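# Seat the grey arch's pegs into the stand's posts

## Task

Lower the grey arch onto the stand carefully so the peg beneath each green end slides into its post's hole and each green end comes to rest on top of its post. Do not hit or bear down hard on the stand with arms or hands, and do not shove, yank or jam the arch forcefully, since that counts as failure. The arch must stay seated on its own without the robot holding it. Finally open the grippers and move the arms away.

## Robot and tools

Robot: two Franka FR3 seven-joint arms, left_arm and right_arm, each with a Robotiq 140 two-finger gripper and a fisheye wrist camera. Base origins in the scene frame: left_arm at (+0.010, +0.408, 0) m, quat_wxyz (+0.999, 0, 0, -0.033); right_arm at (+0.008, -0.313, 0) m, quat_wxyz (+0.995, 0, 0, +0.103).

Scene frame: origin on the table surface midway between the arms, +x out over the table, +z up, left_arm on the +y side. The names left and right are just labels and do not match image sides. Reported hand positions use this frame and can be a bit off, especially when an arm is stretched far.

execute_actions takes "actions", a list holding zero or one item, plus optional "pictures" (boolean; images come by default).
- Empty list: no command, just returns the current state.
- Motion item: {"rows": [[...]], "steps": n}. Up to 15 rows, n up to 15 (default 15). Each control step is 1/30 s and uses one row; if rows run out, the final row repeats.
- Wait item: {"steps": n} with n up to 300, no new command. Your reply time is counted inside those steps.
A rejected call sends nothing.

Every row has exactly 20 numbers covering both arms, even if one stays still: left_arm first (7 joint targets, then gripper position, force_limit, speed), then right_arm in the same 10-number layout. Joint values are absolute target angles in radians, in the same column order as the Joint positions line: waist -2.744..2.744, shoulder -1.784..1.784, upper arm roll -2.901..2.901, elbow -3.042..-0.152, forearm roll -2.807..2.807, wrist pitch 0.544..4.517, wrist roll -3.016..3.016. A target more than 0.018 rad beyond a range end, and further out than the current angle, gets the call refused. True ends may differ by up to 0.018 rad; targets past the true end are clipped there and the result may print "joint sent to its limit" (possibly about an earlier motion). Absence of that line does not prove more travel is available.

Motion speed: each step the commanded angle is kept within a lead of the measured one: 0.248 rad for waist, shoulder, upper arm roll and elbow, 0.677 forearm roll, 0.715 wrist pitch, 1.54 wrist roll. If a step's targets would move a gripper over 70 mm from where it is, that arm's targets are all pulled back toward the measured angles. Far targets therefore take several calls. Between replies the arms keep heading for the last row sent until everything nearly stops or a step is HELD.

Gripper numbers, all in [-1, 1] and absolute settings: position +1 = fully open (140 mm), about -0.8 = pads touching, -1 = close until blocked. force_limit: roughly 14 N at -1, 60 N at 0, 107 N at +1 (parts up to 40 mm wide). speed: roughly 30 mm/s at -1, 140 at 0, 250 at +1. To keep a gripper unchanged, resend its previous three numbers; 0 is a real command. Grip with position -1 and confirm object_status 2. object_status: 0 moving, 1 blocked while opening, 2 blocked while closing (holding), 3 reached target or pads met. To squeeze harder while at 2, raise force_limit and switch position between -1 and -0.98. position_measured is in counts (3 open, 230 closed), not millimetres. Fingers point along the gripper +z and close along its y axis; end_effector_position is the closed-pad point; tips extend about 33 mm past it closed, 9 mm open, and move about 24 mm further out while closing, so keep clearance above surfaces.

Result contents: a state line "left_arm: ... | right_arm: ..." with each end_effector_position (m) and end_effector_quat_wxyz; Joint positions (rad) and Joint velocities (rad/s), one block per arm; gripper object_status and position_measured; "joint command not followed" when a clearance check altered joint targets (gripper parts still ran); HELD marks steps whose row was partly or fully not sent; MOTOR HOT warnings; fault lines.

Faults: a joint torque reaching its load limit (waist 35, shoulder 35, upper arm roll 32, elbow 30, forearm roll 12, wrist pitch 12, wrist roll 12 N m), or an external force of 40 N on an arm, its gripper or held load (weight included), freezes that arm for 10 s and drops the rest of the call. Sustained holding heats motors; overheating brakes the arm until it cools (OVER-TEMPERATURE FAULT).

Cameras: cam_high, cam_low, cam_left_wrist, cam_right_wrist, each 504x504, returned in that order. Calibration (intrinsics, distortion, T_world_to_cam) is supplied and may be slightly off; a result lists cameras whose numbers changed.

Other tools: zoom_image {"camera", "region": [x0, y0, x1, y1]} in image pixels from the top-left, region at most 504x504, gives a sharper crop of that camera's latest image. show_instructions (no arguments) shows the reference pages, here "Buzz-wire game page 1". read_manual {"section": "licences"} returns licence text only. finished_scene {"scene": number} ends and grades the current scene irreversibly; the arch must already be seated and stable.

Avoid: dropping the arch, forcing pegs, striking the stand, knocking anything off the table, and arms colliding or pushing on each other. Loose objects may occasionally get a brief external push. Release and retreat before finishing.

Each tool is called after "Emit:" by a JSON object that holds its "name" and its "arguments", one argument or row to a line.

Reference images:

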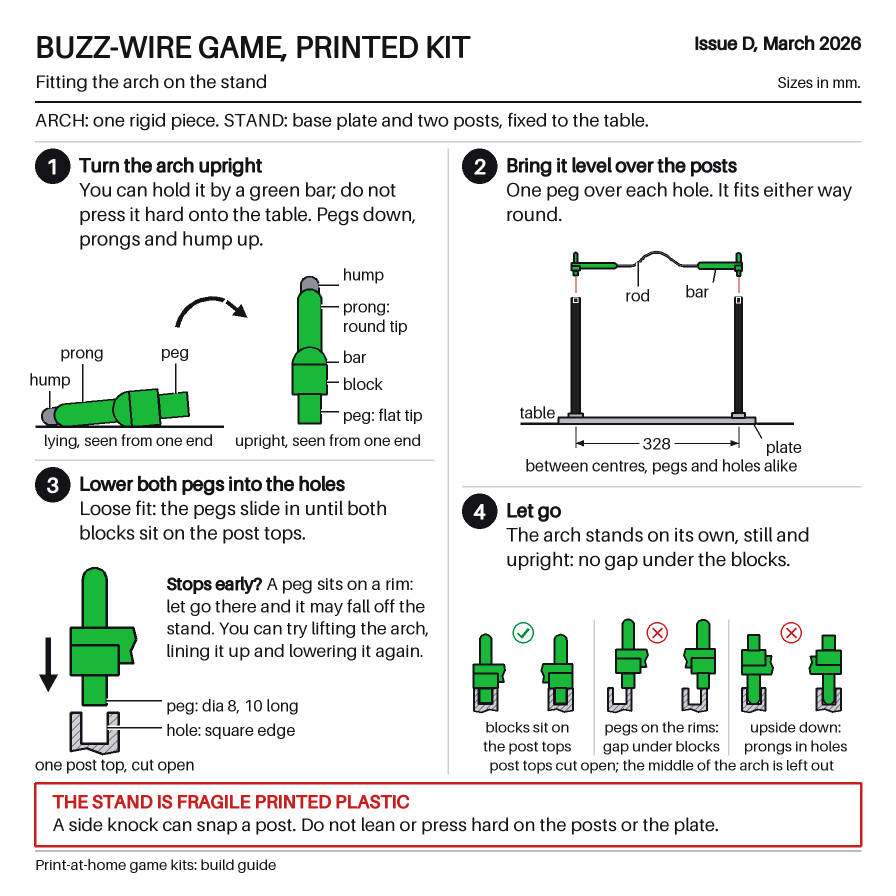

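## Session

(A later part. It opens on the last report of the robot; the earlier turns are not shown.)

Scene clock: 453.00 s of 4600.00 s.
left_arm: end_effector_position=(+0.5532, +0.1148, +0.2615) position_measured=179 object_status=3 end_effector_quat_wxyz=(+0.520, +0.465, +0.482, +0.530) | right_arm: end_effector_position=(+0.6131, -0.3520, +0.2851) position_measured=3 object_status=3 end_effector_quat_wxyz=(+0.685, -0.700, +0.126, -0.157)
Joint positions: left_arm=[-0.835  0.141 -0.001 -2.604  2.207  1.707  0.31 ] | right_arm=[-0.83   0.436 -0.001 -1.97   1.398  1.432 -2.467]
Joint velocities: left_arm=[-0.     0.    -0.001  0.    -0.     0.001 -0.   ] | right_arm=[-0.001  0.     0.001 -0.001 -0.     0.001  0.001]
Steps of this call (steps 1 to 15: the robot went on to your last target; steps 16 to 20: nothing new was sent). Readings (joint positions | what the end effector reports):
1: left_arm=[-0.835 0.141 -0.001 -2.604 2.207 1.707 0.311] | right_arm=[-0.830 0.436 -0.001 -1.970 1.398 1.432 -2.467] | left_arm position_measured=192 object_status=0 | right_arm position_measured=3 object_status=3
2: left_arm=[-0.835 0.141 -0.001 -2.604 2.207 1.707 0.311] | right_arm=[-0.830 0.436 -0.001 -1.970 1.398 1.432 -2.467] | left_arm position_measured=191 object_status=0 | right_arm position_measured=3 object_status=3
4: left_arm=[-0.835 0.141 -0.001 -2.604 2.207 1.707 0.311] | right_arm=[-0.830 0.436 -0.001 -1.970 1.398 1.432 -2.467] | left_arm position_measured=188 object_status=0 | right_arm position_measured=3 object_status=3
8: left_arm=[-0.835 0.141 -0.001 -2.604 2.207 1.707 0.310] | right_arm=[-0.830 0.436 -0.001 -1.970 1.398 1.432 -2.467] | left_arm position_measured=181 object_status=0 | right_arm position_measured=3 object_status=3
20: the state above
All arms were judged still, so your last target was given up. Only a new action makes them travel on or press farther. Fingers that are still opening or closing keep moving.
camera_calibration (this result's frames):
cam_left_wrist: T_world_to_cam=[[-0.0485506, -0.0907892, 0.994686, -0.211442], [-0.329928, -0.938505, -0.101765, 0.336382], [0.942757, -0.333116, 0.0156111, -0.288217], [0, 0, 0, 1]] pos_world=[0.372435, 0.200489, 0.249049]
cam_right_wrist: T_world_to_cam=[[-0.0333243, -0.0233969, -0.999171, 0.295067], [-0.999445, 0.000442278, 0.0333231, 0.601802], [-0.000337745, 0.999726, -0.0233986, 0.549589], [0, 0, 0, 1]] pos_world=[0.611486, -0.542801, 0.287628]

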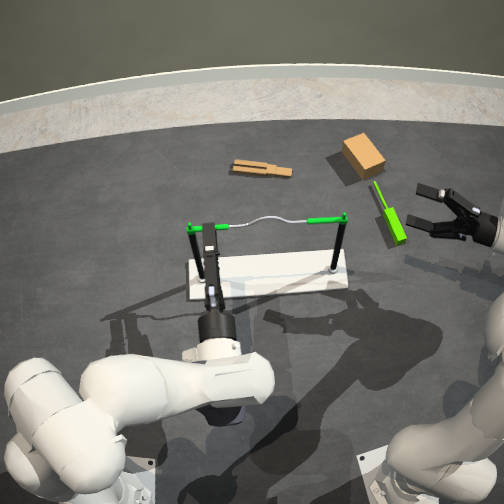

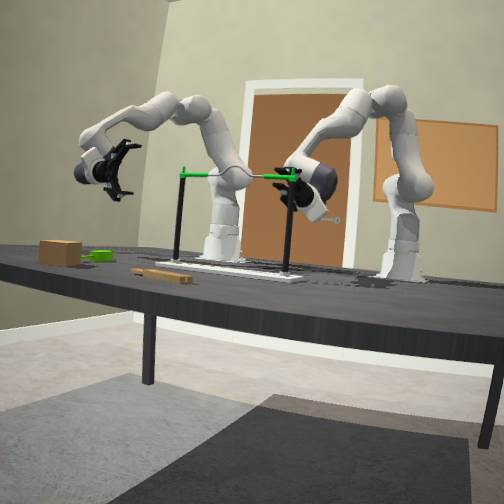

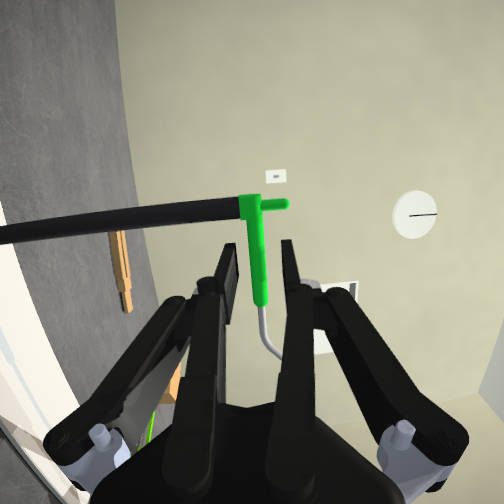

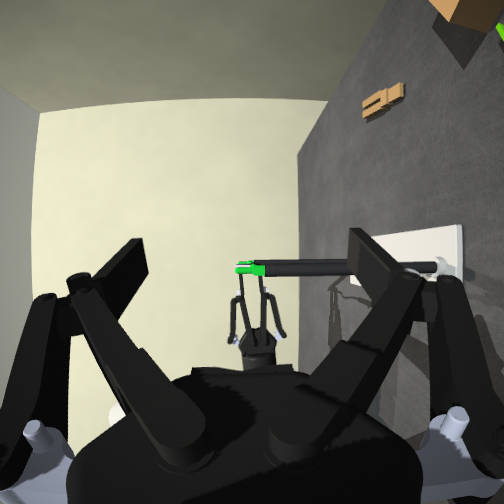

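Emit:
{"name": "execute_actions", "arguments": {
  "actions": [
    {"rows":[[-0.8362,0.142,0,-2.6026,2.2096,1.7053,0.306,0.2,-0.3,0,-0.831,0.438,0,-1.969,1.396,1.43,-2.47,1,0,0],[-0.8362,0.142,0,-2.6026,2.2096,1.7053,0.306,0.2,-0.3,0,-0.831,0.438,0,-1.969,1.396,1.43,-2.47,1,0,0],[-0.8362,0.142,0,-2.6026,2.2096,1.7053,0.306,0.2,-0.3,0,-0.831,0.438,0,-1.969,1.396,1.43,-2.47,1,0,0],[-0.845,0.136,0,-2.611,2.201,1.70,0.306,0.2,-0.3,0,-0.831,0.438,0,-1.969,1.396,1.43,-2.47,1,0,0],[-0.855,0.130,0,-2.62,2.192,1.696,0.307,0.2,-0.3,0,-0.831,0.438,0,-1.969,1.396,1.43,-2.47,1,0,0],[-0.865,0.124,0,-2.629,2.183,1.691,0.307,0.2,-0.3,0,-0.831,0.438,0,-1.969,1.396,1.43,-2.47,1,0,0],[-0.875,0.117,0,-2.638,2.175,1.686,0.308,0.2,-0.3,0,-0.831,0.438,0,-1.969,1.396,1.43,-2.47,1,0,0],[-0.885,0.111,0,-2.647,2.166,1.681,0.308,0.2,-0.3,0,-0.831,0.438,0,-1.969,1.396,1.43,-2.47,1,0,0],[-0.895,0.104,0,-2.656,2.157,1.675,0.309,0.2,-0.3,0,-0.831,0.438,0,-1.969,1.396,1.43,-2.47,1,0,0],[-0.905,0.098,0,-2.665,2.148,1.67,0.309,0.2,-0.3,0,-0.831,0.438,0,-1.969,1.396,1.43,-2.47,1,0,0],[-0.915,0.091,0,-2.674,2.139,1.665,0.31,0.2,-0.3,0,-0.831,0.438,0,-1.969,1.396,1.43,-2.47,1,0,0],[-0.925,0.085,0,-2.683,2.13,1.66,0.31,0.2,-0.3,0,-0.831,0.438,0,-1.969,1.396,1.43,-2.47,1,0,0],[-0.935,0.078,0,-2.692,2.121,1.654,0.31,0.2,-0.3,0,-0.831,0.438,0,-1.969,1.396,1.43,-2.47,1,0,0],[-0.948,0.07,0,-2.705,2.11,1.647,0.311,0.2,-0.3,0,-0.831,0.438,0,-1.969,1.396,1.43,-2.47,1,0,0]],"steps":15}
  ],
  "pictures": false
}}

Emit:
{"name": "execute_actions", "arguments": {
  "actions": [
    {"rows":[[-1.0,0.04,0,-2.74,2.06,1.62,0.311,0.2,-0.3,0,-0.9,0.4,0,-1.969,1.396,1.43,-2.47,1,0,0],[-1.03,0.02,0,-2.76,2.03,1.60,0.311,0.2,-0.3,0,-0.93,0.4,0,-1.969,1.396,1.43,-2.47,1,0,0],[-1.06,0.0,0,-2.78,2.0,1.59,0.311,0.2,-0.3,0,-0.96,0.4,0,-1.969,1.396,1.43,-2.47,1,0,0]],"steps":15}
  ]
}}

Scene clock: 463.50 s of 4600.00 s.
left_arm: end_effector_position=(+0.5110, +0.1122, +0.2628) position_measured=104 object_status=0 end_effector_quat_wxyz=(+0.523, +0.471, +0.477, +0.527) | right_arm: end_effector_position=(+0.6131, -0.3520, +0.2851) position_measured=3 object_status=3 end_effector_quat_wxyz=(+0.685, -0.700, +0.126, -0.157)
Joint positions: left_arm=[-0.932  0.081  0.    -2.689  2.135  1.668  0.31 ] | right_arm=[-0.83   0.436 -0.001 -1.97   1.398  1.432 -2.467]
Joint velocities: left_arm=[-0.225 -0.138 -0.012 -0.206 -0.184 -0.105 -0.   ] | right_arm=[-0.001 -0.001  0.001 -0.002 -0.    -0.     0.   ]
Steps of this call (steps 1 to 90: nothing new was sent; then 7.00 s passed at rest; steps 91 to 105: all 15 steps of this action). Readings (joint positions | what the end effector reports):
91: left_arm=[-0.835 0.141 -0.001 -2.604 2.207 1.707 0.310] | right_arm=[-0.830 0.436 -0.001 -1.970 1.398 1.432 -2.467] | left_arm position_measured=179 object_status=0 | right_arm position_measured=3 object_status=3
92: left_arm=[-0.835 0.141 -0.001 -2.604 2.207 1.707 0.310] | right_arm=[-0.830 0.436 -0.001 -1.970 1.398 1.432 -2.467] | left_arm position_measured=173 object_status=0 | right_arm position_measured=3 object_status=3
94: left_arm=[-0.837 0.140 -0.000 -2.605 2.206 1.706 0.310] | right_arm=[-0.830 0.436 -0.001 -1.970 1.398 1.432 -2.467] | left_arm position_measured=158 object_status=0 | right_arm position_measured=3 object_status=3
98: left_arm=[-0.864 0.124 0.001 -2.629 2.189 1.697 0.310] | right_arm=[-0.830 0.436 -0.001 -1.970 1.398 1.432 -2.467] | left_arm position_measured=127 object_status=0 | right_arm position_measured=3 object_status=3
105: the state above

Scene clock: 464.00 s of 4600.00 s.
left_arm: end_effector_position=(+0.4639, +0.1212, +0.2760) position_measured=104 object_status=3 end_effector_quat_wxyz=(+0.528, +0.457, +0.478, +0.532) | right_arm: end_effector_position=(+0.6038, -0.4337, +0.3049) position_measured=3 object_status=3 end_effector_quat_wxyz=(+0.666, -0.696, +0.160, -0.214)
Joint positions: left_arm=[-1.058  0.002 -0.002 -2.779  2.006  1.597  0.31 ] | right_arm=[-0.962  0.399 -0.003 -1.968  1.397  1.43  -2.467]
Joint velocities: left_arm=[-0.002  0.     0.001 -0.002 -0.023 -0.028  0.002] | right_arm=[ 0.019  0.     0.017  0.     0.001  0.001 -0.002]
Steps of this call (steps 1 to 15: all 15 steps of this action). Readings (joint positions | what the end effector reports):
1: left_arm=[-0.948 0.071 0.003 -2.702 2.119 1.660 0.310] | right_arm=[-0.840 0.433 0.006 -1.973 1.397 1.431 -2.467] | left_arm position_measured=104 object_status=0 | right_arm position_measured=3 object_status=3
2: left_arm=[-0.972 0.057 0.004 -2.720 2.099 1.649 0.310] | right_arm=[-0.858 0.426 0.010 -1.973 1.397 1.430 -2.467] | left_arm position_measured=104 object_status=3 | right_arm position_measured=3 object_status=3
4: left_arm=[-1.020 0.026 0.001 -2.753 2.059 1.631 0.310] | right_arm=[-0.906 0.412 0.010 -1.972 1.397 1.429 -2.467] | left_arm position_measured=104 object_status=3 | right_arm position_measured=3 object_status=3
8: left_arm=[-1.054 0.005 -0.002 -2.774 2.022 1.611 0.310] | right_arm=[-0.962 0.399 -0.006 -1.968 1.397 1.430 -2.467] | left_arm position_measured=104 object_status=3 | right_arm position_measured=3 object_status=3
15: the state above
camera_calibration (this result's frames):
cam_left_wrist: T_world_to_cam=[[-0.071628, -0.080202, 0.994202, -0.220044], [-0.330277, -0.938624, -0.0995136, 0.313911], [0.941162, -0.33549, 0.0407429, -0.208027], [0, 0, 0, 1]] pos_world=[0.283703, 0.207206, 0.258482]
cam_right_wrist: T_world_to_cam=[[-0.00767638, -0.0463012, -0.998898, 0.28712], [-0.991124, 0.132932, 0.00145492, 0.654028], [0.132719, 0.990043, -0.0469107, 0.554351], [0, 0, 0, 1]] pos_world=[0.576854, -0.622478, 0.311857]

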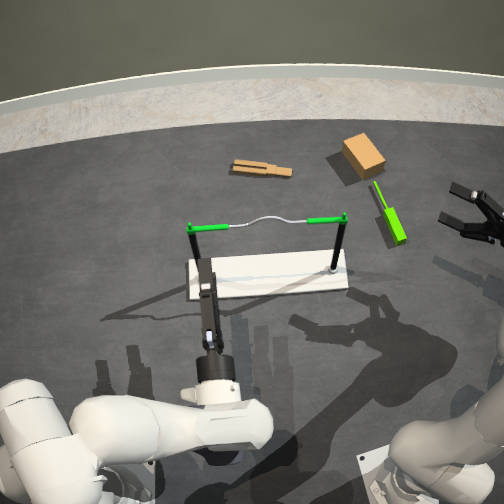

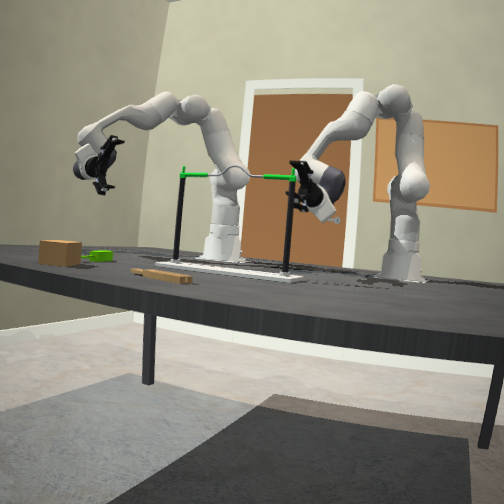

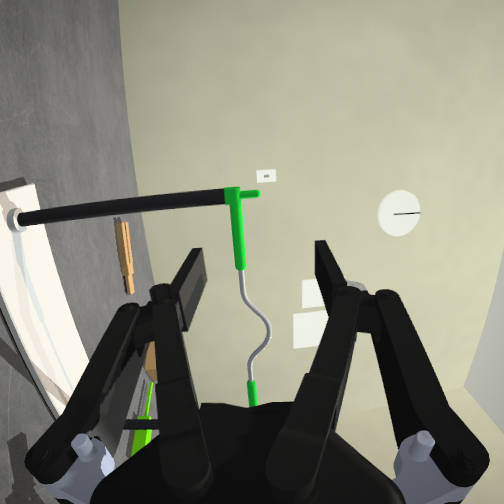

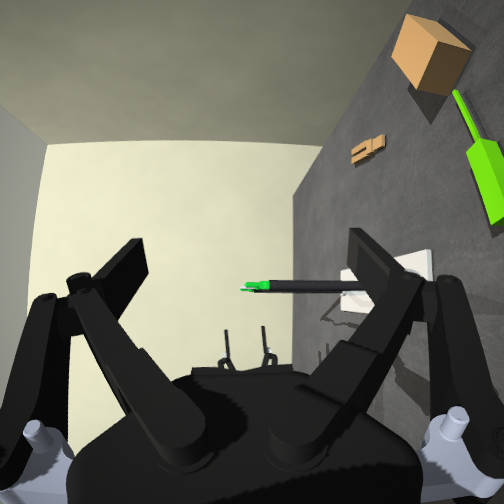

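Emit:
{"name": "finished_scene", "arguments": {
  "scene": 1
}}

The scene is finished: the task was done.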